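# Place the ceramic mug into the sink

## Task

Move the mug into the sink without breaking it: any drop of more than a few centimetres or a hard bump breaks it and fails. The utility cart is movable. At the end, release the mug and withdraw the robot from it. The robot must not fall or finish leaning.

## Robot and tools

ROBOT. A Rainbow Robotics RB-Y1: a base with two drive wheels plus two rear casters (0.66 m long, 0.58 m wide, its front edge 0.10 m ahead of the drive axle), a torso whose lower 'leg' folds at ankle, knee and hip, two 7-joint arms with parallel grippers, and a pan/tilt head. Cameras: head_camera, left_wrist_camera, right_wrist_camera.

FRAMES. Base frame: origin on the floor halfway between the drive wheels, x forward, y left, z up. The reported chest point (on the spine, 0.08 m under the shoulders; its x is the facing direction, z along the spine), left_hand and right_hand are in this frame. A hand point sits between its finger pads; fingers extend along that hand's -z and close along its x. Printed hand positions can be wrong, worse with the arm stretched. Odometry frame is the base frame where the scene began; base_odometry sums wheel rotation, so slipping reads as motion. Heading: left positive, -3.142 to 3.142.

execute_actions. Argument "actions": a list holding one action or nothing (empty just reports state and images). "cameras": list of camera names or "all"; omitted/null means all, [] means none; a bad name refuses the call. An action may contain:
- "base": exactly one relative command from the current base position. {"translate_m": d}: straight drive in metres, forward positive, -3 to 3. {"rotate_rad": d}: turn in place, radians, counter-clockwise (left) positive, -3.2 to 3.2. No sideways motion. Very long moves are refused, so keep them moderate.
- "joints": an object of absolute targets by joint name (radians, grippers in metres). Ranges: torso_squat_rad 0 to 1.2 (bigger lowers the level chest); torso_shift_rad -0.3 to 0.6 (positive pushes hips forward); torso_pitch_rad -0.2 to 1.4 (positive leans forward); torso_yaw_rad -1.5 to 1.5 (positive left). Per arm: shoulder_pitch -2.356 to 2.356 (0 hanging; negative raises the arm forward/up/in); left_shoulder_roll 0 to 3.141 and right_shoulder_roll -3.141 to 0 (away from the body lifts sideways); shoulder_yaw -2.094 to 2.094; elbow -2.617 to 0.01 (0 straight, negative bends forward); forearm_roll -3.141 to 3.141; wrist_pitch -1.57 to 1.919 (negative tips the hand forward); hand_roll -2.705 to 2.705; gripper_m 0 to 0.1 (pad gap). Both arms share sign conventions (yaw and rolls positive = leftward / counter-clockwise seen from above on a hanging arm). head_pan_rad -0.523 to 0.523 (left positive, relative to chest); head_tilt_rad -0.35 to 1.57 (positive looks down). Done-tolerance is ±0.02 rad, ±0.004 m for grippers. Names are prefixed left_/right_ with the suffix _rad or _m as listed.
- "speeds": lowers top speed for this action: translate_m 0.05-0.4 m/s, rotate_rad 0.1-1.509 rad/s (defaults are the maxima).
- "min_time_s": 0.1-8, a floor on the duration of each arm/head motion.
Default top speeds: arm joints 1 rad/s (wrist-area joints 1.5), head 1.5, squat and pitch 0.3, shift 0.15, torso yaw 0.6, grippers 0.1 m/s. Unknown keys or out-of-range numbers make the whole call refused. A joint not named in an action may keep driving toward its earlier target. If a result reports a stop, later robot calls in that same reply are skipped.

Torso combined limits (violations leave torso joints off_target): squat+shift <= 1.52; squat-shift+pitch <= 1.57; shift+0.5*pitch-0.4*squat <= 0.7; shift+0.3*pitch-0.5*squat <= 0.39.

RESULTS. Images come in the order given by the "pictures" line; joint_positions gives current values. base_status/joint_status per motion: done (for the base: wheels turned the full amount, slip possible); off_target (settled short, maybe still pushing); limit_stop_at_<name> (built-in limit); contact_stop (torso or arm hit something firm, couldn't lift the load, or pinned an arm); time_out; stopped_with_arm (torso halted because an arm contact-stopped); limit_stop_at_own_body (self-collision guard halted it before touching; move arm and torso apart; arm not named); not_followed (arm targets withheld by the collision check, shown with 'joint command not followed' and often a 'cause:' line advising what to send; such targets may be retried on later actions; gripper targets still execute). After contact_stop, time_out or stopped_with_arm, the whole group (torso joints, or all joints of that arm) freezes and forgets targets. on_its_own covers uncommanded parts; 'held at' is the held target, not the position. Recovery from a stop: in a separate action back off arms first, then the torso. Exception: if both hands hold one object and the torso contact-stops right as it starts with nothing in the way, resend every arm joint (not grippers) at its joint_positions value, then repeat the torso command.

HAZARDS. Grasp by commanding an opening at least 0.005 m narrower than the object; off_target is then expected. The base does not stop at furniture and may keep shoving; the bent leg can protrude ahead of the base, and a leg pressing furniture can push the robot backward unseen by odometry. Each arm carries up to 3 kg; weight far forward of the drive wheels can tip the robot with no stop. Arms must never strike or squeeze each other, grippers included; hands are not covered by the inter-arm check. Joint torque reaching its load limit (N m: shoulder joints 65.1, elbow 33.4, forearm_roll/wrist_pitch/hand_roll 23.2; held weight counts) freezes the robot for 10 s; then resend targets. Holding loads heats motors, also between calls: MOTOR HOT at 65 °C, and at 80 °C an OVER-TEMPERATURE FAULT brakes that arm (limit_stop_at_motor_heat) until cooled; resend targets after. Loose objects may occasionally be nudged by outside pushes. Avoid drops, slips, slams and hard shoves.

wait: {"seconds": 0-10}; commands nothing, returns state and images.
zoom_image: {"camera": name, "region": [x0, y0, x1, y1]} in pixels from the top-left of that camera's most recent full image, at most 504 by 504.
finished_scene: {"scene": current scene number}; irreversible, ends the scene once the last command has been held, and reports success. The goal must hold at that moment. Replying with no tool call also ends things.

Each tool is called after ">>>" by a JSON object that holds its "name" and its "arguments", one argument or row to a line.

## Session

>>> {"name": "execute_actions", "arguments": {
  "actions": []
}}

Scene clock: 0.00 s.
base_odometry: x=+0.000 y=+0.000 heading=+0.000 (m, m, rad; odometry frame)
base_status: not commanded
joint_positions: torso_squat_rad=+0.350 torso_shift_rad=+0.001 torso_pitch_rad=+0.001 torso_yaw_rad=-0.001 left_shoulder_pitch_rad=+0.000 left_shoulder_roll_rad=+0.023 left_shoulder_yaw_rad=+0.014 left_elbow_rad=-0.258 left_forearm_roll_rad=+0.013 left_wrist_pitch_rad=-0.025 left_hand_roll_rad=+0.045 left_gripper_m=+0.100 right_shoulder_pitch_rad=+0.000 right_shoulder_roll_rad=-0.022 right_shoulder_yaw_rad=-0.046 right_elbow_rad=-0.182 right_forearm_roll_rad=-0.009 right_wrist_pitch_rad=-0.023 right_hand_roll_rad=-0.025 right_gripper_m=+0.101 head_pan_rad=+0.001 head_tilt_rad=+0.400
joint_status: not commanded
chest: x=-0.2271 y=-0.0004 z=+1.2476 quat_wxyz=(+1.000, +0.000, +0.001, +0.000) (m; base frame)
left_hand: x=-0.0969 y=+0.2390 z=+0.5749 quat_wxyz=(+0.989, +0.009, -0.141, +0.034) (m; base frame)
right_hand: x=-0.1348 y=-0.2413 z=+0.5686 quat_wxyz=(+0.994, -0.012, -0.102, -0.039) (m; base frame)
pictures: head_camera, left_wrist_camera, right_wrist_camera
Images, in order (width x height): head_camera 896x504, left_wrist_camera 644x364, right_wrist_camera 644x364.

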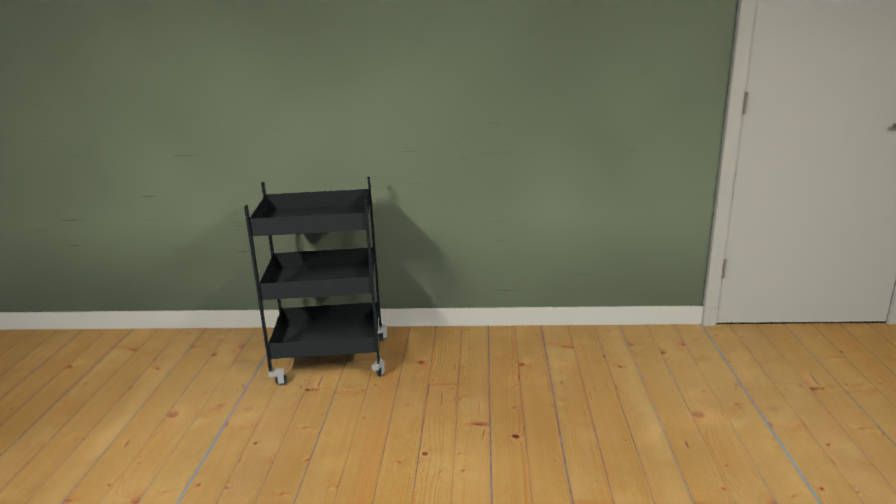

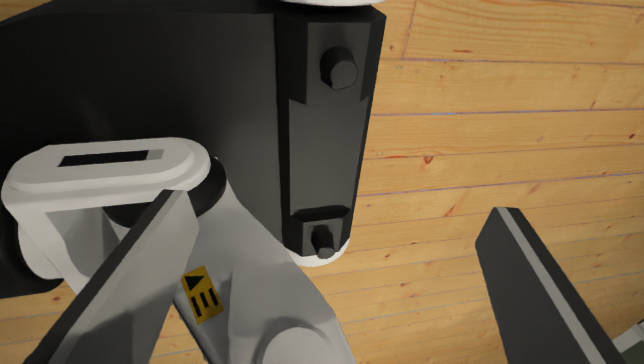

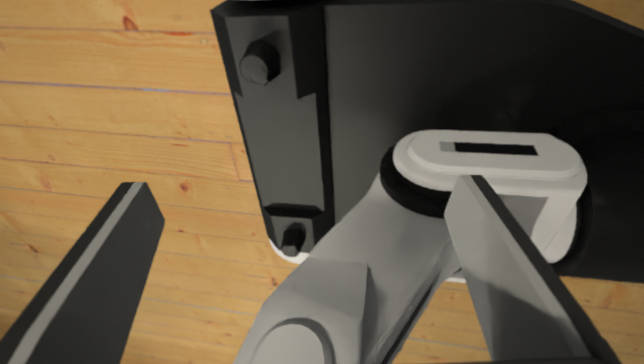

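>>> {"name": "execute_actions", "arguments": {
  "actions": [
    {"base":{"rotate_rad":-1.3},"joints":{"head_pan_rad":0,"head_tilt_rad":0.2,"torso_squat_rad":0.2,"torso_shift_rad":0.2,"torso_pitch_rad":0.3,"right_shoulder_pitch_rad":-0.38,"right_shoulder_roll_rad":-0.023,"right_shoulder_yaw_rad":-0.127,"right_elbow_rad":-2.012,"right_forearm_roll_rad":0,"right_wrist_pitch_rad":1.771,"right_hand_roll_rad":1.57,"right_gripper_m":0.06,"left_shoulder_pitch_rad":-0.1,"left_elbow_rad":-0.1,"left_shoulder_roll_rad":0.05}}
  ],
  "cameras": ["head_camera"]
}}

Scene clock: 13.30 s.
base_odometry: x=+0.000 y=+0.000 heading=-1.299 (m, m, rad; odometry frame)
base_status: done
joint_positions: torso_squat_rad=+0.200 torso_shift_rad=+0.200 torso_pitch_rad=+0.300 torso_yaw_rad=-0.001 left_shoulder_pitch_rad=-0.100 left_shoulder_roll_rad=+0.050 left_shoulder_yaw_rad=+0.014 left_elbow_rad=-0.100 left_forearm_roll_rad=+0.013 left_wrist_pitch_rad=-0.025 left_hand_roll_rad=+0.045 left_gripper_m=+0.100 right_shoulder_pitch_rad=-0.380 right_shoulder_roll_rad=-0.023 right_shoulder_yaw_rad=-0.127 right_elbow_rad=-2.012 right_forearm_roll_rad=+0.000 right_wrist_pitch_rad=+1.771 right_hand_roll_rad=+1.570 right_gripper_m=+0.060 head_pan_rad=+0.000 head_tilt_rad=+0.200
joint_status: all done
chest: x=-0.0002 y=-0.0004 z=+1.2485 quat_wxyz=(+0.989, +0.000, +0.150, +0.000) (m; base frame)
left_hand: x=-0.0779 y=+0.2553 z=+0.5680 quat_wxyz=(+0.999, +0.023, +0.039, +0.015) (m; base frame)
right_hand: x=+0.3781 y=-0.2204 z=+0.9264 quat_wxyz=(+0.699, -0.105, -0.106, +0.699) (m; base frame)
pictures: head_camera
Images, in order (width x height): head_camera 896x504.

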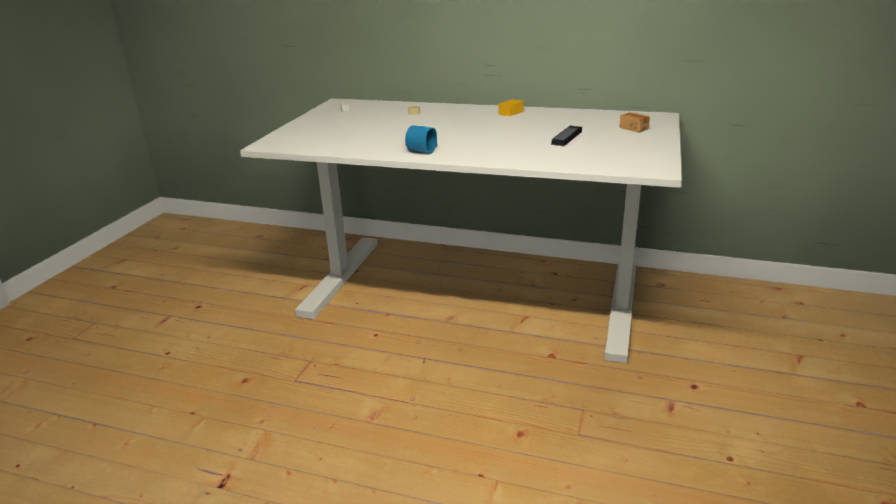

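>>> {"name": "zoom_image", "arguments": {
  "camera": "head_camera",
  "region": [370, 100, 480, 180]
}}

Region (370, 100, 480, 180) of head_camera's 896x504 image, scaled by 4.582, with more detail than that image has; it fills the top 367 rows of this view, and the rest is white.

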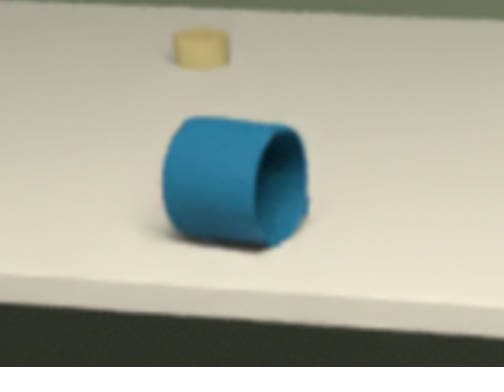

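>>> {"name": "execute_actions", "arguments": {
  "actions": [
    {"base":{"rotate_rad":0.06}}
  ],
  "cameras": []
}}

>>> {"name": "execute_actions", "arguments": {
  "actions": [
    {"base":{"translate_m":1.55},"joints":{"head_tilt_rad":0.55}}
  ],
  "cameras": ["head_camera"]
}}

Scene clock: 74.40 s.
base_odometry: x=+0.000 y=+0.000 heading=-1.240 (m, m, rad; odometry frame)
base_status: done
joint_positions: torso_squat_rad=+0.200 torso_shift_rad=+0.200 torso_pitch_rad=+0.300 torso_yaw_rad=-0.001 left_shoulder_pitch_rad=-0.100 left_shoulder_roll_rad=+0.050 left_shoulder_yaw_rad=+0.014 left_elbow_rad=-0.100 left_forearm_roll_rad=+0.013 left_wrist_pitch_rad=-0.025 left_hand_roll_rad=+0.045 left_gripper_m=+0.100 right_shoulder_pitch_rad=-0.380 right_shoulder_roll_rad=-0.023 right_shoulder_yaw_rad=-0.127 right_elbow_rad=-2.012 right_forearm_roll_rad=+0.000 right_wrist_pitch_rad=+1.771 right_hand_roll_rad=+1.570 right_gripper_m=+0.060 head_pan_rad=+0.000 head_tilt_rad=+0.200
joint_status: not commanded
chest: x=-0.0002 y=-0.0004 z=+1.2485 quat_wxyz=(+0.989, +0.000, +0.150, +0.000) (m; base frame)
left_hand: x=-0.0779 y=+0.2553 z=+0.5680 quat_wxyz=(+0.999, +0.023, +0.039, +0.015) (m; base frame)
right_hand: x=+0.3781 y=-0.2204 z=+0.9264 quat_wxyz=(+0.699, -0.105, -0.106, +0.699) (m; base frame)
pictures: none
No camera images: the call's "cameras" was empty. Leave "cameras" out to get every camera's image.

Scene clock: 79.83 s.
base_odometry: x=+0.503 y=-1.466 heading=-1.241 (m, m, rad; odometry frame)
base_status: done
joint_positions: torso_squat_rad=+0.200 torso_shift_rad=+0.200 torso_pitch_rad=+0.300 torso_yaw_rad=-0.001 left_shoulder_pitch_rad=-0.100 left_shoulder_roll_rad=+0.050 left_shoulder_yaw_rad=+0.014 left_elbow_rad=-0.100 left_forearm_roll_rad=+0.013 left_wrist_pitch_rad=-0.025 left_hand_roll_rad=+0.045 left_gripper_m=+0.100 right_shoulder_pitch_rad=-0.380 right_shoulder_roll_rad=-0.023 right_shoulder_yaw_rad=-0.127 right_elbow_rad=-2.012 right_forearm_roll_rad=+0.000 right_wrist_pitch_rad=+1.771 right_hand_roll_rad=+1.570 right_gripper_m=+0.060 head_pan_rad=+0.000 head_tilt_rad=+0.550
joint_status: all done
chest: x=-0.0002 y=-0.0004 z=+1.2485 quat_wxyz=(+0.989, +0.000, +0.149, +0.000) (m; base frame)
left_hand: x=-0.0777 y=+0.2553 z=+0.5680 quat_wxyz=(+0.999, +0.023, +0.039, +0.015) (m; base frame)
right_hand: x=+0.3782 y=-0.2204 z=+0.9265 quat_wxyz=(+0.699, -0.106, -0.106, +0.699) (m; base frame)
pictures: head_camera
Images, in order (width x height): head_camera 896x504.

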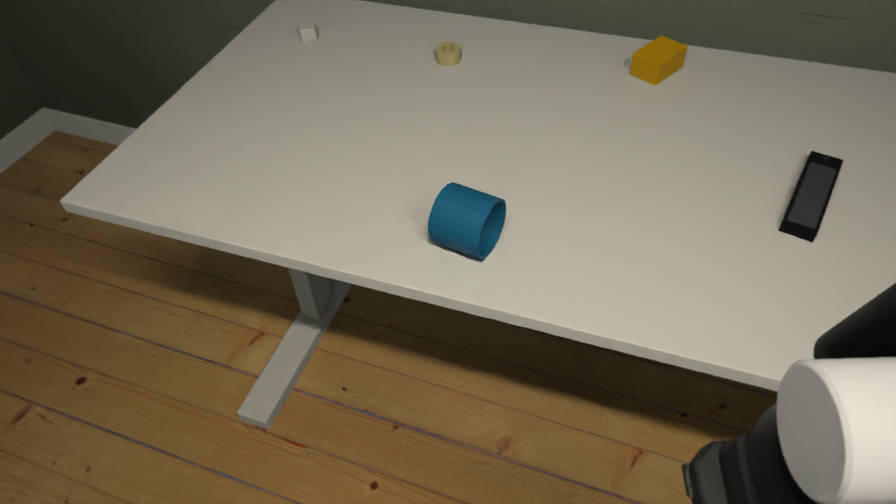

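>>> {"name": "zoom_image", "arguments": {
  "camera": "head_camera",
  "region": [400, 160, 540, 280]
}}

Region (400, 160, 540, 280) of head_camera's 896x504 image, scaled by 3.600, with more detail than that image has; it fills the top 432 rows of this view, and the rest is white.

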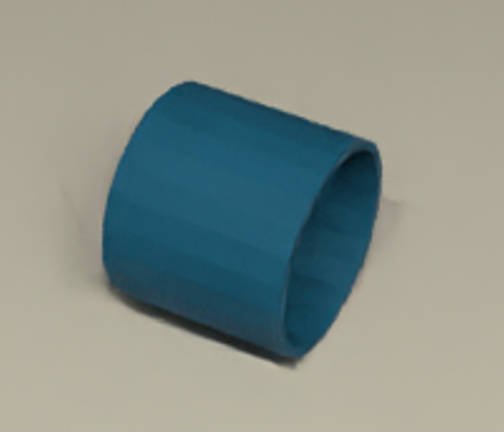

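>>> {"name": "execute_actions", "arguments": {
  "actions": [
    {"base":{"translate_m":0.36},"speeds":{"translate_m":0.2},"joints":{"head_tilt_rad":0.8,"torso_squat_rad":0.42,"right_shoulder_pitch_rad":-0.456,"right_shoulder_roll_rad":-0.048,"right_shoulder_yaw_rad":-0.26,"right_elbow_rad":-1.288,"right_forearm_roll_rad":1.948,"right_wrist_pitch_rad":-1.044,"right_hand_roll_rad":-0.06}}
  ],
  "cameras": ["head_camera","right_wrist_camera"]
}}

Scene clock: 130.43 s.
base_odometry: x=+0.619 y=-1.807 heading=-1.242 (m, m, rad; odometry frame)
base_status: done
joint_positions: torso_squat_rad=+0.420 torso_shift_rad=+0.200 torso_pitch_rad=+0.300 torso_yaw_rad=-0.001 left_shoulder_pitch_rad=-0.100 left_shoulder_roll_rad=+0.050 left_shoulder_yaw_rad=+0.014 left_elbow_rad=-0.100 left_forearm_roll_rad=+0.013 left_wrist_pitch_rad=-0.025 left_hand_roll_rad=+0.045 left_gripper_m=+0.100 right_shoulder_pitch_rad=-0.456 right_shoulder_roll_rad=-0.048 right_shoulder_yaw_rad=-0.260 right_elbow_rad=-1.288 right_forearm_roll_rad=+1.948 right_wrist_pitch_rad=-1.044 right_hand_roll_rad=-0.060 right_gripper_m=+0.060 head_pan_rad=+0.000 head_tilt_rad=+0.800
joint_status: all done
chest: x=-0.0095 y=-0.0004 z=+1.2025 quat_wxyz=(+0.989, +0.000, +0.149, +0.000) (m; base frame)
left_hand: x=-0.0870 y=+0.2554 z=+0.5220 quat_wxyz=(+0.999, +0.023, +0.039, +0.015) (m; base frame)
right_hand: x=+0.4520 y=-0.0822 z=+0.8515 quat_wxyz=(+0.254, -0.169, -0.526, +0.794) (m; base frame)
pictures: head_camera, right_wrist_camera
Images, in order (width x height): head_camera 896x504, right_wrist_camera 644x364.

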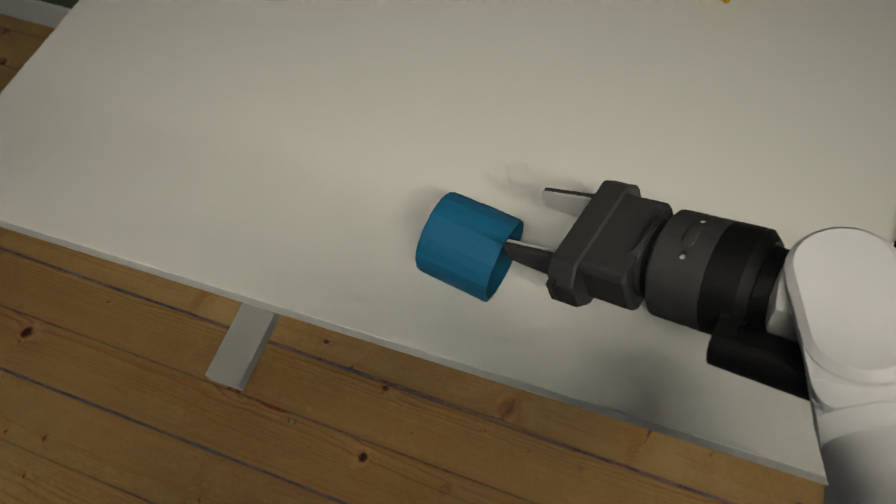

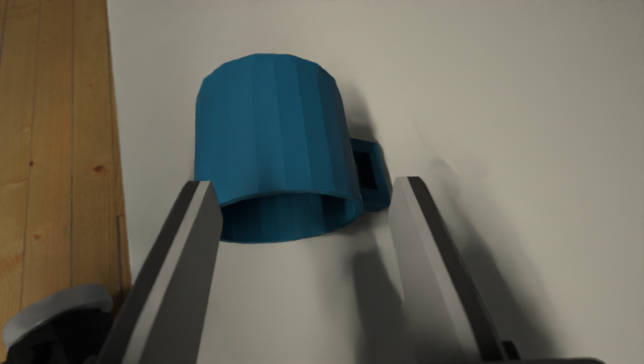

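>>> {"name": "execute_actions", "arguments": {
  "actions": [
    {"base":{"translate_m":-0.034},"joints":{"torso_squat_rad":0.62}}
  ],
  "cameras": ["head_camera","right_wrist_camera"]
}}

Scene clock: 151.50 s.
base_odometry: x=+0.608 y=-1.775 heading=-1.242 (m, m, rad; odometry frame)
base_status: done
joint_positions: torso_squat_rad=+0.620 torso_shift_rad=+0.200 torso_pitch_rad=+0.300 torso_yaw_rad=-0.001 left_shoulder_pitch_rad=-0.100 left_shoulder_roll_rad=+0.050 left_shoulder_yaw_rad=+0.014 left_elbow_rad=-0.100 left_forearm_roll_rad=+0.013 left_wrist_pitch_rad=-0.025 left_hand_roll_rad=+0.045 left_gripper_m=+0.100 right_shoulder_pitch_rad=-0.456 right_shoulder_roll_rad=-0.048 right_shoulder_yaw_rad=-0.260 right_elbow_rad=-1.288 right_forearm_roll_rad=+1.948 right_wrist_pitch_rad=-1.044 right_hand_roll_rad=-0.060 right_gripper_m=+0.060 head_pan_rad=+0.000 head_tilt_rad=+0.800
joint_status: all done
chest: x=-0.0234 y=-0.0004 z=+1.1345 quat_wxyz=(+0.989, +0.000, +0.149, +0.000) (m; base frame)
left_hand: x=-0.1008 y=+0.2554 z=+0.4540 quat_wxyz=(+0.999, +0.023, +0.039, +0.015) (m; base frame)
right_hand: x=+0.4382 y=-0.0821 z=+0.7836 quat_wxyz=(+0.254, -0.169, -0.526, +0.794) (m; base frame)
pictures: head_camera, right_wrist_camera
Images, in order (width x height): head_camera 896x504, right_wrist_camera 644x364.

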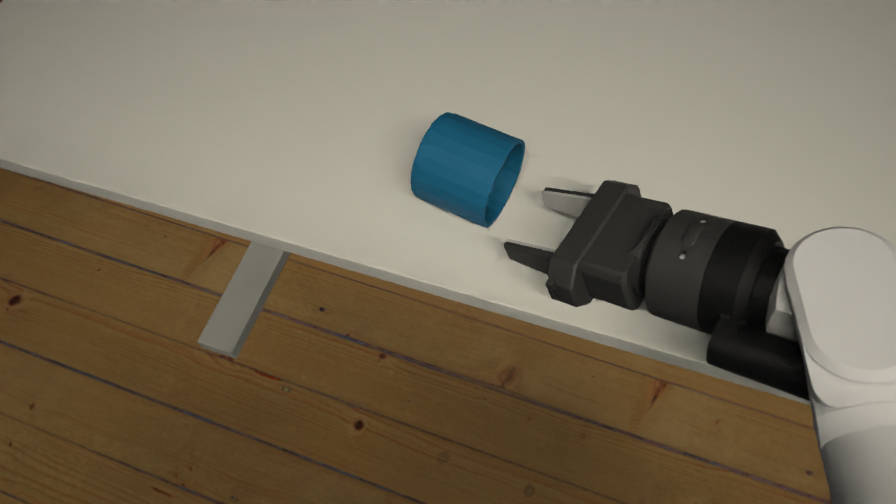

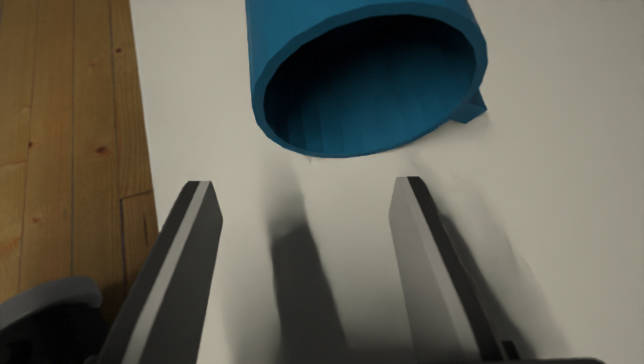

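>>> {"name": "execute_actions", "arguments": {
  "actions": [
    {"base":{"rotate_rad":0.15},"speeds":{"rotate_rad":0.15},"joints":{"torso_shift_rad":0.236,"torso_squat_rad":0.632}}
  ],
  "cameras": ["head_camera","right_wrist_camera"]
}}

Scene clock: 159.53 s.
base_odometry: x=+0.608 y=-1.775 heading=-1.093 (m, m, rad; odometry frame)
base_status: done
joint_positions: torso_squat_rad=+0.632 torso_shift_rad=+0.236 torso_pitch_rad=+0.300 torso_yaw_rad=-0.001 left_shoulder_pitch_rad=-0.100 left_shoulder_roll_rad=+0.050 left_shoulder_yaw_rad=+0.014 left_elbow_rad=-0.100 left_forearm_roll_rad=+0.013 left_wrist_pitch_rad=-0.025 left_hand_roll_rad=+0.045 left_gripper_m=+0.100 right_shoulder_pitch_rad=-0.456 right_shoulder_roll_rad=-0.048 right_shoulder_yaw_rad=-0.260 right_elbow_rad=-1.288 right_forearm_roll_rad=+1.948 right_wrist_pitch_rad=-1.044 right_hand_roll_rad=-0.060 right_gripper_m=+0.060 head_pan_rad=+0.000 head_tilt_rad=+0.800
joint_status: all done
chest: x=-0.0043 y=-0.0003 z=+1.1252 quat_wxyz=(+0.989, +0.000, +0.150, +0.000) (m; base frame)
left_hand: x=-0.0821 y=+0.2554 z=+0.4447 quat_wxyz=(+0.999, +0.023, +0.039, +0.015) (m; base frame)
right_hand: x=+0.4571 y=-0.0821 z=+0.7741 quat_wxyz=(+0.254, -0.169, -0.526, +0.794) (m; base frame)
pictures: head_camera, right_wrist_camera
Images, in order (width x height): head_camera 896x504, right_wrist_camera 644x364.

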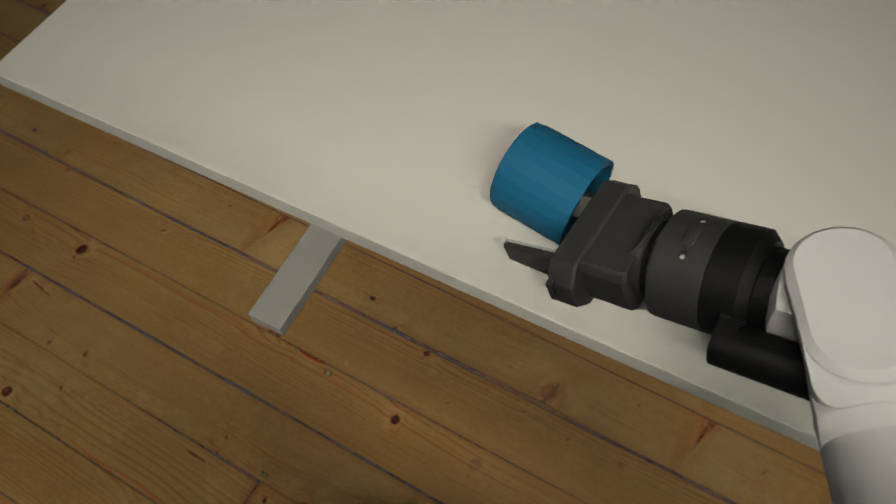

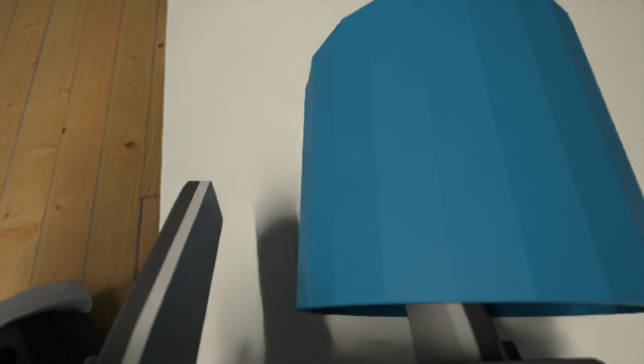

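Well centered. Close.

>>> {"name": "execute_actions", "arguments": {
  "actions": [
    {"joints":{"right_gripper_m":0.0}}
  ],
  "cameras": ["head_camera","right_wrist_camera"]
}}

>>> {"name": "execute_actions", "arguments": {
  "actions": [
    {"joints":{"torso_squat_rad":0.52}}
  ],
  "cameras": ["head_camera","right_wrist_camera"]
}}

Scene clock: 164.10 s.
base_odometry: x=+0.608 y=-1.775 heading=-1.093 (m, m, rad; odometry frame)
base_status: not commanded
joint_positions: torso_squat_rad=+0.632 torso_shift_rad=+0.236 torso_pitch_rad=+0.300 torso_yaw_rad=-0.001 left_shoulder_pitch_rad=-0.100 left_shoulder_roll_rad=+0.050 left_shoulder_yaw_rad=+0.014 left_elbow_rad=-0.100 left_forearm_roll_rad=+0.013 left_wrist_pitch_rad=-0.025 left_hand_roll_rad=+0.045 left_gripper_m=+0.100 right_shoulder_pitch_rad=-0.456 right_shoulder_roll_rad=-0.048 right_shoulder_yaw_rad=-0.260 right_elbow_rad=-1.288 right_forearm_roll_rad=+1.948 right_wrist_pitch_rad=-1.044 right_hand_roll_rad=-0.060 right_gripper_m=+0.008 head_pan_rad=+0.000 head_tilt_rad=+0.800
joint_status: right_gripper_m off_target (ended at +0.008, target +0.000)
chest: x=-0.0043 y=-0.0003 z=+1.1252 quat_wxyz=(+0.989, +0.000, +0.150, +0.000) (m; base frame)
left_hand: x=-0.0820 y=+0.2554 z=+0.4447 quat_wxyz=(+0.999, +0.023, +0.039, +0.015) (m; base frame)
right_hand: x=+0.4570 y=-0.0822 z=+0.7739 quat_wxyz=(+0.255, -0.169, -0.526, +0.794) (m; base frame)
pictures: head_camera, right_wrist_camera
Images, in order (width x height): head_camera 896x504, right_wrist_camera 644x364.

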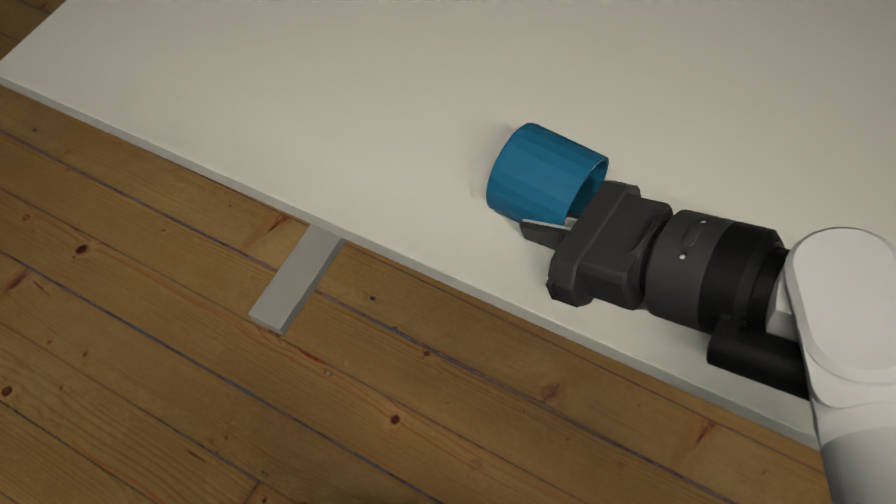

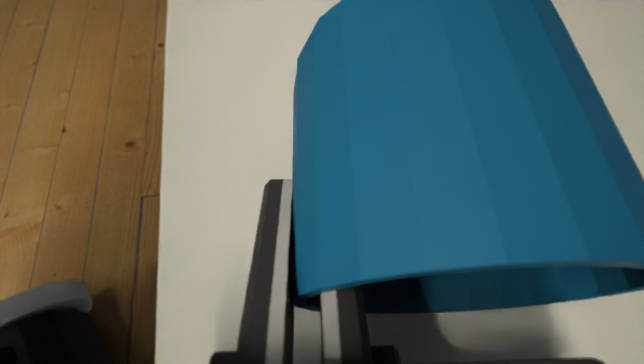

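Scene clock: 165.27 s.
base_odometry: x=+0.608 y=-1.775 heading=-1.093 (m, m, rad; odometry frame)
base_status: not commanded
joint_positions: torso_squat_rad=+0.520 torso_shift_rad=+0.236 torso_pitch_rad=+0.300 torso_yaw_rad=-0.001 left_shoulder_pitch_rad=-0.100 left_shoulder_roll_rad=+0.050 left_shoulder_yaw_rad=+0.014 left_elbow_rad=-0.100 left_forearm_roll_rad=+0.013 left_wrist_pitch_rad=-0.025 left_hand_roll_rad=+0.045 left_gripper_m=+0.100 right_shoulder_pitch_rad=-0.456 right_shoulder_roll_rad=-0.048 right_shoulder_yaw_rad=-0.260 right_elbow_rad=-1.288 right_forearm_roll_rad=+1.948 right_wrist_pitch_rad=-1.044 right_hand_roll_rad=-0.060 right_gripper_m=+0.008 head_pan_rad=+0.000 head_tilt_rad=+0.800
joint_status: all done
chest: x=+0.0057 y=-0.0004 z=+1.1667 quat_wxyz=(+0.989, +0.000, +0.150, +0.000) (m; base frame)
left_hand: x=-0.0721 y=+0.2554 z=+0.4862 quat_wxyz=(+0.999, +0.023, +0.039, +0.015) (m; base frame)
right_hand: x=+0.4670 y=-0.0823 z=+0.8153 quat_wxyz=(+0.255, -0.169, -0.526, +0.794) (m; base frame)
pictures: head_camera, right_wrist_camera
Images, in order (width x height): head_camera 896x504, right_wrist_camera 644x364.

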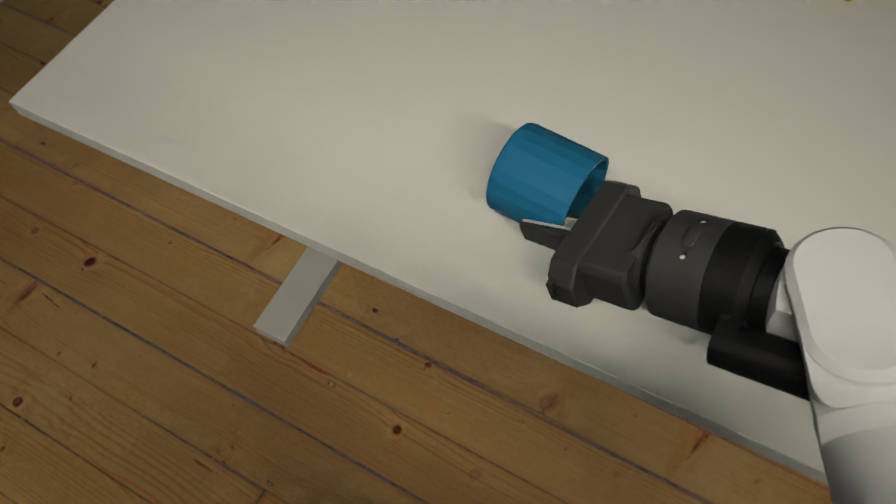

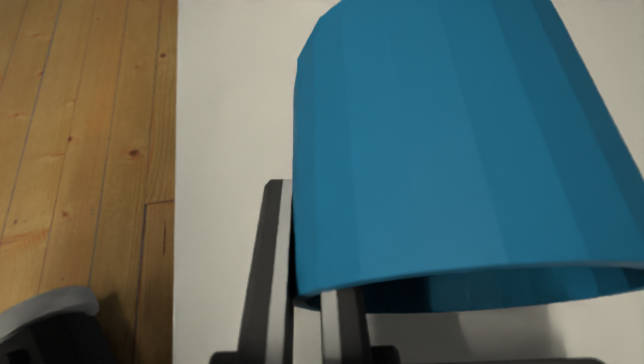

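>>> {"name": "execute_actions", "arguments": {
  "actions": [
    {"base":{"translate_m":-0.55},"joints":{"torso_squat_rad":0.0,"torso_shift_rad":0.2,"head_tilt_rad":0.15}}
  ],
  "cameras": ["right_wrist_camera"]
}}

>>> {"name": "execute_actions", "arguments": {
  "actions": [
    {"base":{"rotate_rad":2.75}}
  ],
  "cameras": ["head_camera","right_wrist_camera"]
}}

Scene clock: 180.90 s.
base_odometry: x=+0.355 y=-1.287 heading=-1.092 (m, m, rad; odometry frame)
base_status: done
joint_positions: torso_squat_rad=+0.000 torso_shift_rad=+0.200 torso_pitch_rad=+0.300 torso_yaw_rad=-0.001 left_shoulder_pitch_rad=-0.100 left_shoulder_roll_rad=+0.050 left_shoulder_yaw_rad=+0.014 left_elbow_rad=-0.100 left_forearm_roll_rad=+0.013 left_wrist_pitch_rad=-0.025 left_hand_roll_rad=+0.045 left_gripper_m=+0.100 right_shoulder_pitch_rad=-0.455 right_shoulder_roll_rad=-0.048 right_shoulder_yaw_rad=-0.260 right_elbow_rad=-1.288 right_forearm_roll_rad=+1.948 right_wrist_pitch_rad=-1.044 right_hand_roll_rad=-0.060 right_gripper_m=+0.008 head_pan_rad=+0.000 head_tilt_rad=+0.150
joint_status: all done
chest: x=+0.0026 y=-0.0004 z=+1.2621 quat_wxyz=(+0.989, +0.000, +0.150, +0.000) (m; base frame)
left_hand: x=-0.0750 y=+0.2553 z=+0.5817 quat_wxyz=(+0.999, +0.023, +0.039, +0.015) (m; base frame)
right_hand: x=+0.4639 y=-0.0824 z=+0.9108 quat_wxyz=(+0.255, -0.169, -0.526, +0.794) (m; base frame)
pictures: right_wrist_camera
Images, in order (width x height): right_wrist_camera 644x364.

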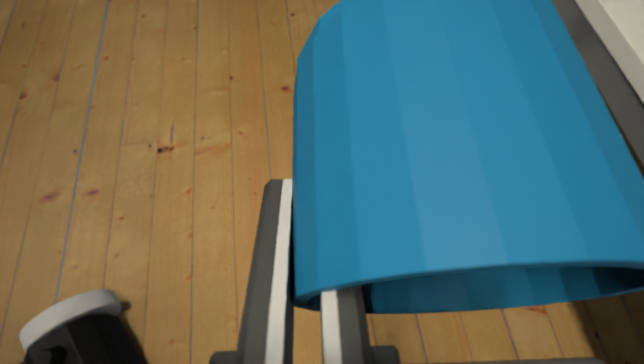

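Scene clock: 185.93 s.
base_odometry: x=+0.355 y=-1.287 heading=+1.657 (m, m, rad; odometry frame)
base_status: done
joint_positions: torso_squat_rad=+0.000 torso_shift_rad=+0.200 torso_pitch_rad=+0.300 torso_yaw_rad=-0.001 left_shoulder_pitch_rad=-0.100 left_shoulder_roll_rad=+0.050 left_shoulder_yaw_rad=+0.014 left_elbow_rad=-0.100 left_forearm_roll_rad=+0.013 left_wrist_pitch_rad=-0.025 left_hand_roll_rad=+0.045 left_gripper_m=+0.100 right_shoulder_pitch_rad=-0.455 right_shoulder_roll_rad=-0.048 right_shoulder_yaw_rad=-0.260 right_elbow_rad=-1.288 right_forearm_roll_rad=+1.948 right_wrist_pitch_rad=-1.044 right_hand_roll_rad=-0.060 right_gripper_m=+0.008 head_pan_rad=+0.000 head_tilt_rad=+0.150
joint_status: not commanded
chest: x=+0.0026 y=-0.0004 z=+1.2621 quat_wxyz=(+0.989, +0.000, +0.150, +0.000) (m; base frame)
left_hand: x=-0.0750 y=+0.2554 z=+0.5817 quat_wxyz=(+0.999, +0.023, +0.039, +0.015) (m; base frame)
right_hand: x=+0.4639 y=-0.0824 z=+0.9108 quat_wxyz=(+0.255, -0.169, -0.526, +0.794) (m; base frame)
pictures: head_camera, right_wrist_camera
Images, in order (width x height): head_camera 896x504, right_wrist_camera 644x364.

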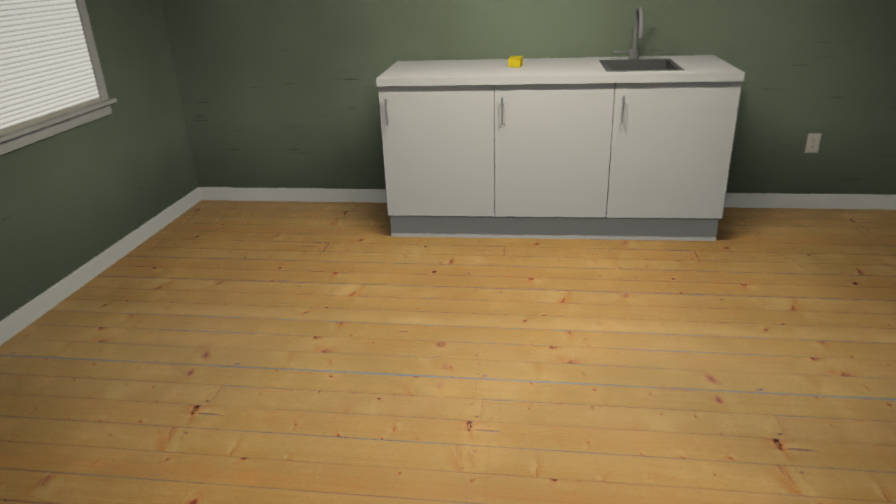

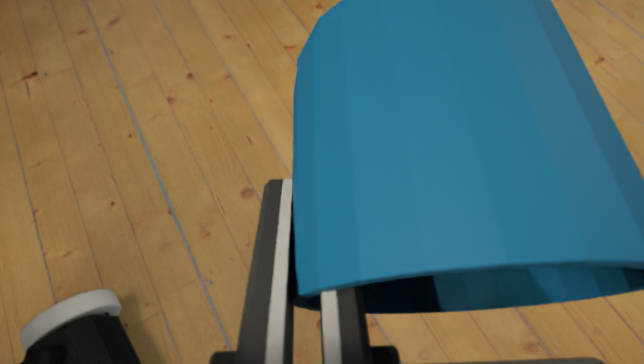

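>>> {"name": "execute_actions", "arguments": {
  "actions": [
    {"base":{"rotate_rad":-0.225}}
  ],
  "cameras": []
}}

>>> {"name": "execute_actions", "arguments": {
  "actions": [
    {"base":{"translate_m":2.8},"joints":{"head_tilt_rad":0.35,"right_shoulder_pitch_rad":-1.149,"right_shoulder_roll_rad":-0.201,"right_shoulder_yaw_rad":-0.317,"right_elbow_rad":-1.124,"right_forearm_roll_rad":3.135,"right_wrist_pitch_rad":-1.549,"right_hand_roll_rad":1.575},"min_time_s":6}
  ],
  "cameras": ["head_camera","right_wrist_camera"]
}}

Scene clock: 200.33 s.
base_odometry: x=+0.355 y=-1.287 heading=+1.433 (m, m, rad; odometry frame)
base_status: done
joint_positions: torso_squat_rad=+0.000 torso_shift_rad=+0.200 torso_pitch_rad=+0.300 torso_yaw_rad=-0.001 left_shoulder_pitch_rad=-0.100 left_shoulder_roll_rad=+0.050 left_shoulder_yaw_rad=+0.014 left_elbow_rad=-0.100 left_forearm_roll_rad=+0.013 left_wrist_pitch_rad=-0.025 left_hand_roll_rad=+0.045 left_gripper_m=+0.100 right_shoulder_pitch_rad=-0.455 right_shoulder_roll_rad=-0.048 right_shoulder_yaw_rad=-0.260 right_elbow_rad=-1.288 right_forearm_roll_rad=+1.948 right_wrist_pitch_rad=-1.044 right_hand_roll_rad=-0.060 right_gripper_m=+0.008 head_pan_rad=+0.000 head_tilt_rad=+0.150
joint_status: not commanded
chest: x=+0.0026 y=-0.0004 z=+1.2621 quat_wxyz=(+0.989, +0.000, +0.150, +0.000) (m; base frame)
left_hand: x=-0.0750 y=+0.2554 z=+0.5817 quat_wxyz=(+0.999, +0.023, +0.039, +0.015) (m; base frame)
right_hand: x=+0.4639 y=-0.0824 z=+0.9108 quat_wxyz=(+0.255, -0.169, -0.526, +0.794) (m; base frame)
pictures: none
No camera images: the call's "cameras" was empty. Leave "cameras" out to get every camera's image.

Scene clock: 208.90 s.
base_odometry: x=+0.738 y=+1.487 heading=+1.434 (m, m, rad; odometry frame)
base_status: done
joint_positions: torso_squat_rad=+0.000 torso_shift_rad=+0.200 torso_pitch_rad=+0.300 torso_yaw_rad=-0.001 left_shoulder_pitch_rad=-0.100 left_shoulder_roll_rad=+0.050 left_shoulder_yaw_rad=+0.014 left_elbow_rad=-0.100 left_forearm_roll_rad=+0.013 left_wrist_pitch_rad=-0.025 left_hand_roll_rad=+0.045 left_gripper_m=+0.100 right_shoulder_pitch_rad=-1.148 right_shoulder_roll_rad=-0.200 right_shoulder_yaw_rad=-0.317 right_elbow_rad=-1.124 right_forearm_roll_rad=+3.135 right_wrist_pitch_rad=-1.549 right_hand_roll_rad=+1.575 right_gripper_m=+0.008 head_pan_rad=+0.000 head_tilt_rad=+0.350
joint_status: all done
chest: x=+0.0027 y=-0.0004 z=+1.2621 quat_wxyz=(+0.989, +0.000, +0.150, +0.000) (m; base frame)
left_hand: x=-0.0750 y=+0.2554 z=+0.5816 quat_wxyz=(+0.999, +0.023, +0.039, +0.015) (m; base frame)
right_hand: x=+0.5888 y=-0.2188 z=+1.0268 quat_wxyz=(-0.695, -0.142, +0.138, +0.691) (m; base frame)
pictures: head_camera, right_wrist_camera
Images, in order (width x height): head_camera 896x504, right_wrist_camera 644x364.

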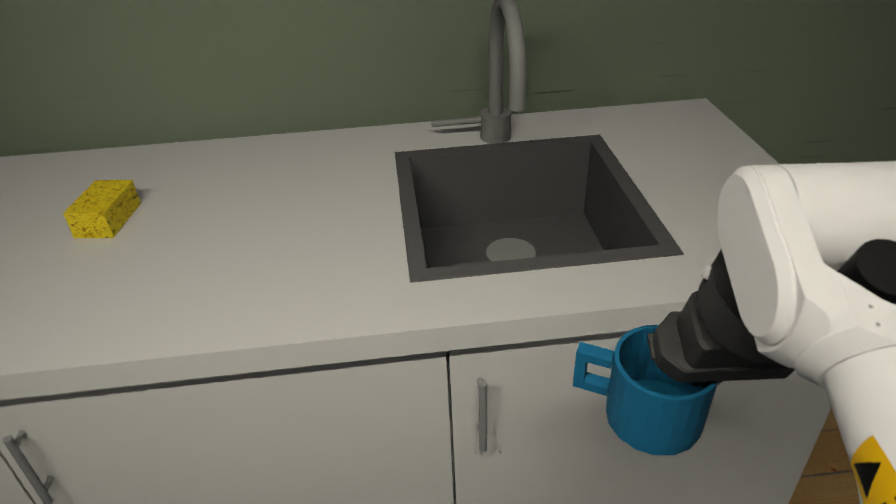

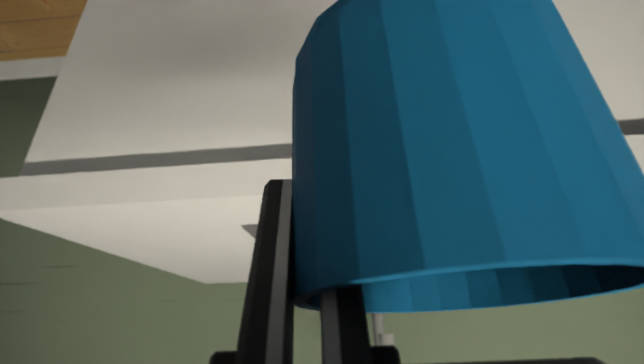

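>>> {"name": "execute_actions", "arguments": {
  "actions": [
    {"base":{"rotate_rad":0.03},"joints":{"torso_pitch_rad":0.25}}
  ],
  "cameras": []
}}

>>> {"name": "execute_actions", "arguments": {
  "actions": [
    {"base":{"translate_m":0.40},"joints":{"head_tilt_rad":0.65,"head_pan_rad":-0.1},"speeds":{"translate_m":0.3}}
  ],
  "cameras": ["head_camera","right_wrist_camera"]
}}

Scene clock: 222.87 s.
base_odometry: x=+0.738 y=+1.487 heading=+1.463 (m, m, rad; odometry frame)
base_status: done
joint_positions: torso_squat_rad=+0.000 torso_shift_rad=+0.200 torso_pitch_rad=+0.250 torso_yaw_rad=-0.001 left_shoulder_pitch_rad=-0.100 left_shoulder_roll_rad=+0.050 left_shoulder_yaw_rad=+0.014 left_elbow_rad=-0.100 left_forearm_roll_rad=+0.013 left_wrist_pitch_rad=-0.025 left_hand_roll_rad=+0.045 left_gripper_m=+0.100 right_shoulder_pitch_rad=-1.148 right_shoulder_roll_rad=-0.201 right_shoulder_yaw_rad=-0.317 right_elbow_rad=-1.124 right_forearm_roll_rad=+3.135 right_wrist_pitch_rad=-1.549 right_hand_roll_rad=+1.575 right_gripper_m=+0.008 head_pan_rad=+0.000 head_tilt_rad=+0.350
joint_status: all done
chest: x=-0.0123 y=-0.0004 z=+1.2663 quat_wxyz=(+0.992, +0.000, +0.125, +0.000) (m; base frame)
left_hand: x=-0.0558 y=+0.2554 z=+0.5828 quat_wxyz=(+1.000, +0.023, +0.014, +0.015) (m; base frame)
right_hand: x=+0.5849 y=-0.2189 z=+1.0606 quat_wxyz=(-0.691, -0.159, +0.155, +0.687) (m; base frame)
pictures: none
No camera images: the call's "cameras" was empty. Leave "cameras" out to get every camera's image.

Scene clock: 225.53 s.
base_odometry: x=+0.781 y=+1.885 heading=+1.463 (m, m, rad; odometry frame)
base_status: done
joint_positions: torso_squat_rad=+0.000 torso_shift_rad=+0.200 torso_pitch_rad=+0.250 torso_yaw_rad=-0.001 left_shoulder_pitch_rad=-0.100 left_shoulder_roll_rad=+0.050 left_shoulder_yaw_rad=+0.014 left_elbow_rad=-0.100 left_forearm_roll_rad=+0.013 left_wrist_pitch_rad=-0.025 left_hand_roll_rad=+0.045 left_gripper_m=+0.100 right_shoulder_pitch_rad=-1.148 right_shoulder_roll_rad=-0.201 right_shoulder_yaw_rad=-0.317 right_elbow_rad=-1.124 right_forearm_roll_rad=+3.135 right_wrist_pitch_rad=-1.549 right_hand_roll_rad=+1.575 right_gripper_m=+0.008 head_pan_rad=-0.100 head_tilt_rad=+0.650
joint_status: all done
chest: x=-0.0122 y=-0.0004 z=+1.2663 quat_wxyz=(+0.992, +0.000, +0.125, +0.000) (m; base frame)
left_hand: x=-0.0557 y=+0.2554 z=+0.5828 quat_wxyz=(+1.000, +0.023, +0.014, +0.015) (m; base frame)
right_hand: x=+0.5850 y=-0.2189 z=+1.0606 quat_wxyz=(-0.691, -0.159, +0.155, +0.687) (m; base frame)
pictures: head_camera, right_wrist_camera
Images, in order (width x height): head_camera 896x504, right_wrist_camera 644x364.

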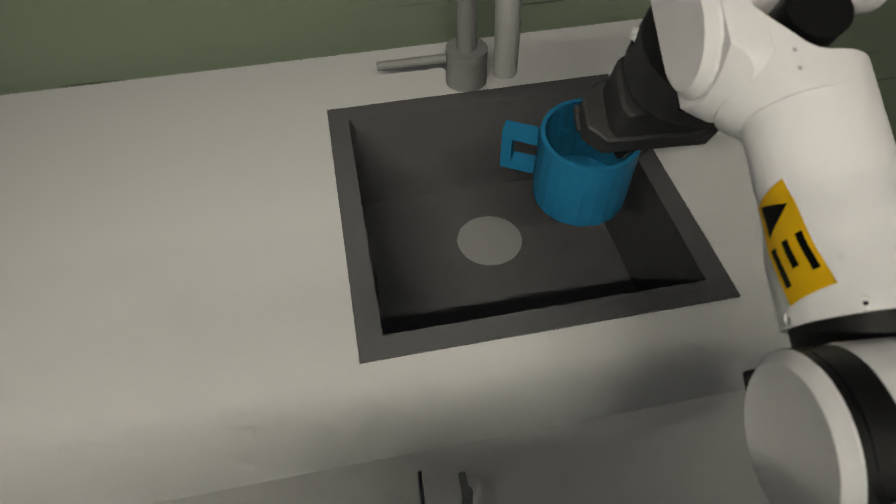

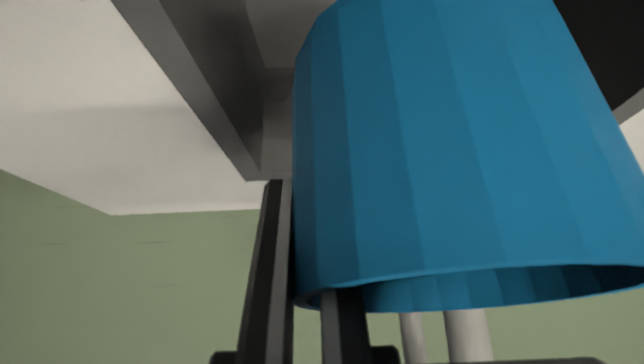

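>>> {"name": "execute_actions", "arguments": {
  "actions": [
    {"base":{"translate_m":0.05},"joints":{"torso_pitch_rad":0.3,"torso_squat_rad":0.22}}
  ],
  "cameras": ["head_camera","right_wrist_camera"]
}}

Scene clock: 239.10 s.
base_odometry: x=+0.787 y=+1.935 heading=+1.464 (m, m, rad; odometry frame)
base_status: done
joint_positions: torso_squat_rad=+0.220 torso_shift_rad=+0.200 torso_pitch_rad=+0.300 torso_yaw_rad=-0.001 left_shoulder_pitch_rad=-0.100 left_shoulder_roll_rad=+0.050 left_shoulder_yaw_rad=+0.014 left_elbow_rad=-0.100 left_forearm_roll_rad=+0.013 left_wrist_pitch_rad=-0.025 left_hand_roll_rad=+0.045 left_gripper_m=+0.100 right_shoulder_pitch_rad=-1.148 right_shoulder_roll_rad=-0.201 right_shoulder_yaw_rad=-0.317 right_elbow_rad=-1.124 right_forearm_roll_rad=+3.135 right_wrist_pitch_rad=-1.549 right_hand_roll_rad=+1.575 right_gripper_m=+0.008 head_pan_rad=-0.100 head_tilt_rad=+0.650
joint_status: all done
chest: x=-0.0008 y=-0.0004 z=+1.2456 quat_wxyz=(+0.989, +0.000, +0.149, +0.000) (m; base frame)
left_hand: x=-0.0782 y=+0.2554 z=+0.5651 quat_wxyz=(+0.999, +0.023, +0.039, +0.015) (m; base frame)
right_hand: x=+0.5855 y=-0.2189 z=+1.0104 quat_wxyz=(-0.695, -0.142, +0.138, +0.691) (m; base frame)
pictures: head_camera, right_wrist_camera
Images, in order (width x height): head_camera 896x504, right_wrist_camera 644x364.

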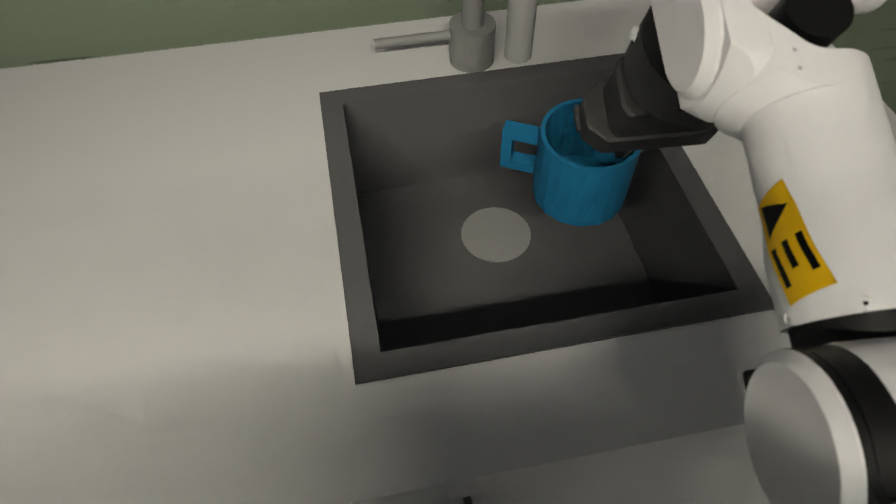

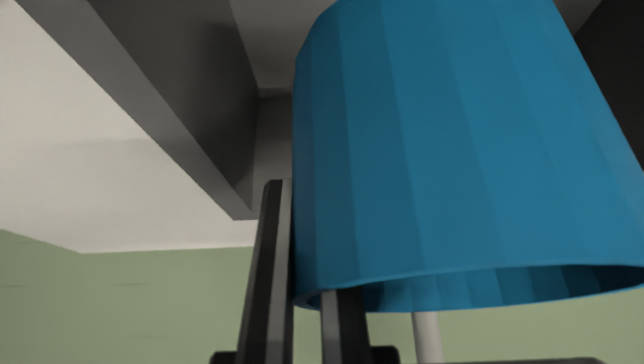

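>>> {"name": "execute_actions", "arguments": {
  "actions": [
    {"base":{"translate_m":0.035},"speeds":{"translate_m":0.05},"joints":{"torso_squat_rad":0.68}}
  ],
  "cameras": ["head_camera","right_wrist_camera"]
}}

Scene clock: 245.53 s.
base_odometry: x=+0.791 y=+1.969 heading=+1.464 (m, m, rad; odometry frame)
base_status: done
joint_positions: torso_squat_rad=+0.680 torso_shift_rad=+0.200 torso_pitch_rad=+0.300 torso_yaw_rad=-0.001 left_shoulder_pitch_rad=-0.100 left_shoulder_roll_rad=+0.050 left_shoulder_yaw_rad=+0.014 left_elbow_rad=-0.100 left_forearm_roll_rad=+0.013 left_wrist_pitch_rad=-0.025 left_hand_roll_rad=+0.045 left_gripper_m=+0.100 right_shoulder_pitch_rad=-1.148 right_shoulder_roll_rad=-0.201 right_shoulder_yaw_rad=-0.317 right_elbow_rad=-1.124 right_forearm_roll_rad=+3.135 right_wrist_pitch_rad=-1.549 right_hand_roll_rad=+1.575 right_gripper_m=+0.008 head_pan_rad=-0.100 head_tilt_rad=+0.650
joint_status: all done
chest: x=-0.0284 y=-0.0003 z=+1.1096 quat_wxyz=(+0.989, +0.000, +0.149, +0.000) (m; base frame)
left_hand: x=-0.1058 y=+0.2555 z=+0.4291 quat_wxyz=(+0.999, +0.023, +0.039, +0.015) (m; base frame)
right_hand: x=+0.5579 y=-0.2188 z=+0.8744 quat_wxyz=(-0.695, -0.142, +0.138, +0.691) (m; base frame)
pictures: head_camera, right_wrist_camera
Images, in order (width x height): head_camera 896x504, right_wrist_camera 644x364.

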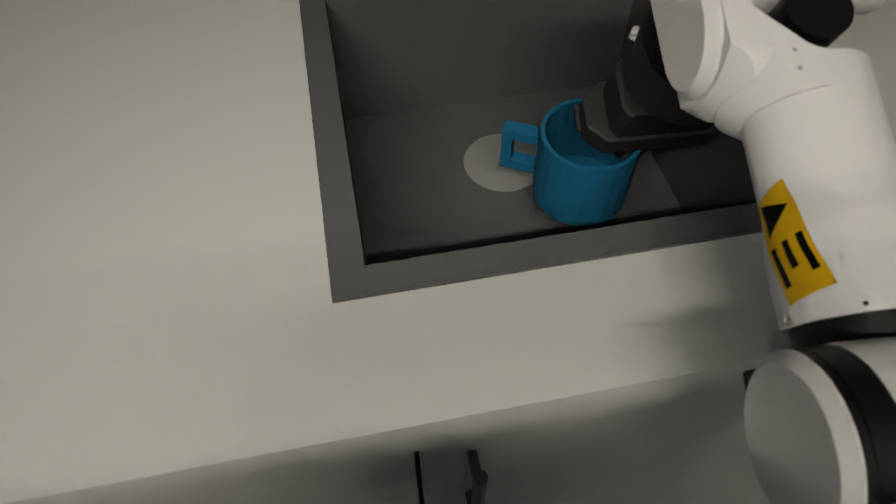

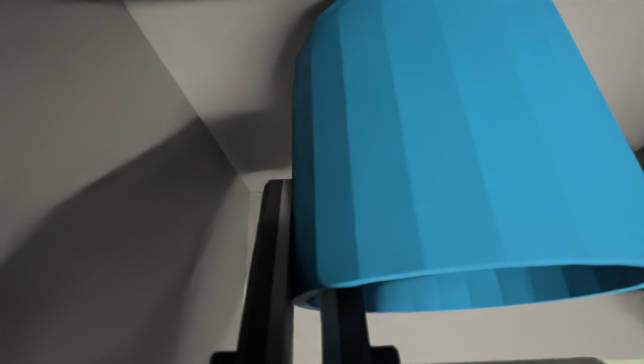

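>>> {"name": "execute_actions", "arguments": {
  "actions": [
    {"joints":{"torso_squat_rad":0.74}}
  ],
  "cameras": ["head_camera"]
}}

Scene clock: 250.47 s.
base_odometry: x=+0.791 y=+1.969 heading=+1.464 (m, m, rad; odometry frame)
base_status: not commanded
joint_positions: torso_squat_rad=+0.740 torso_shift_rad=+0.200 torso_pitch_rad=+0.300 torso_yaw_rad=-0.001 left_shoulder_pitch_rad=-0.100 left_shoulder_roll_rad=+0.050 left_shoulder_yaw_rad=+0.014 left_elbow_rad=-0.100 left_forearm_roll_rad=+0.013 left_wrist_pitch_rad=-0.025 left_hand_roll_rad=+0.045 left_gripper_m=+0.100 right_shoulder_pitch_rad=-1.148 right_shoulder_roll_rad=-0.201 right_shoulder_yaw_rad=-0.317 right_elbow_rad=-1.124 right_forearm_roll_rad=+3.135 right_wrist_pitch_rad=-1.549 right_hand_roll_rad=+1.575 right_gripper_m=+0.008 head_pan_rad=-0.100 head_tilt_rad=+0.650
joint_status: all done
chest: x=-0.0338 y=-0.0003 z=+1.0827 quat_wxyz=(+0.989, +0.000, +0.149, +0.000) (m; base frame)
left_hand: x=-0.1113 y=+0.2555 z=+0.4022 quat_wxyz=(+0.999, +0.023, +0.039, +0.015) (m; base frame)
right_hand: x=+0.5524 y=-0.2188 z=+0.8476 quat_wxyz=(-0.695, -0.142, +0.138, +0.691) (m; base frame)
pictures: head_camera
Images, in order (width x height): head_camera 896x504.

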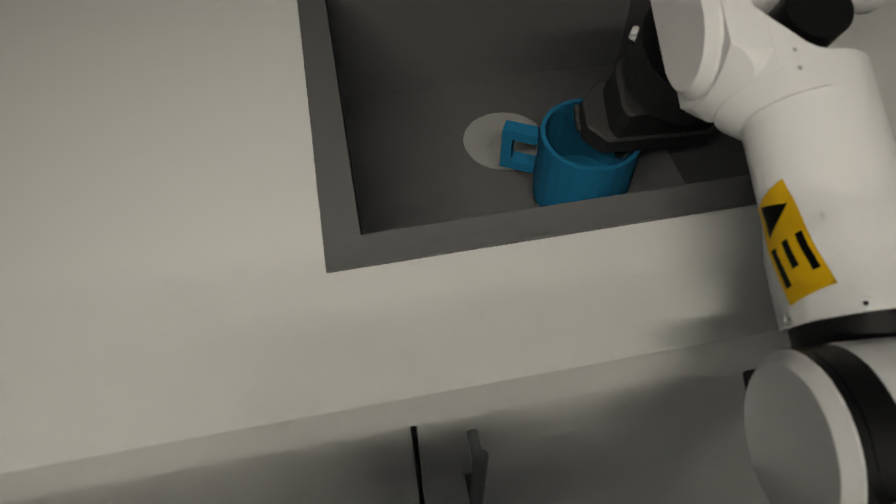

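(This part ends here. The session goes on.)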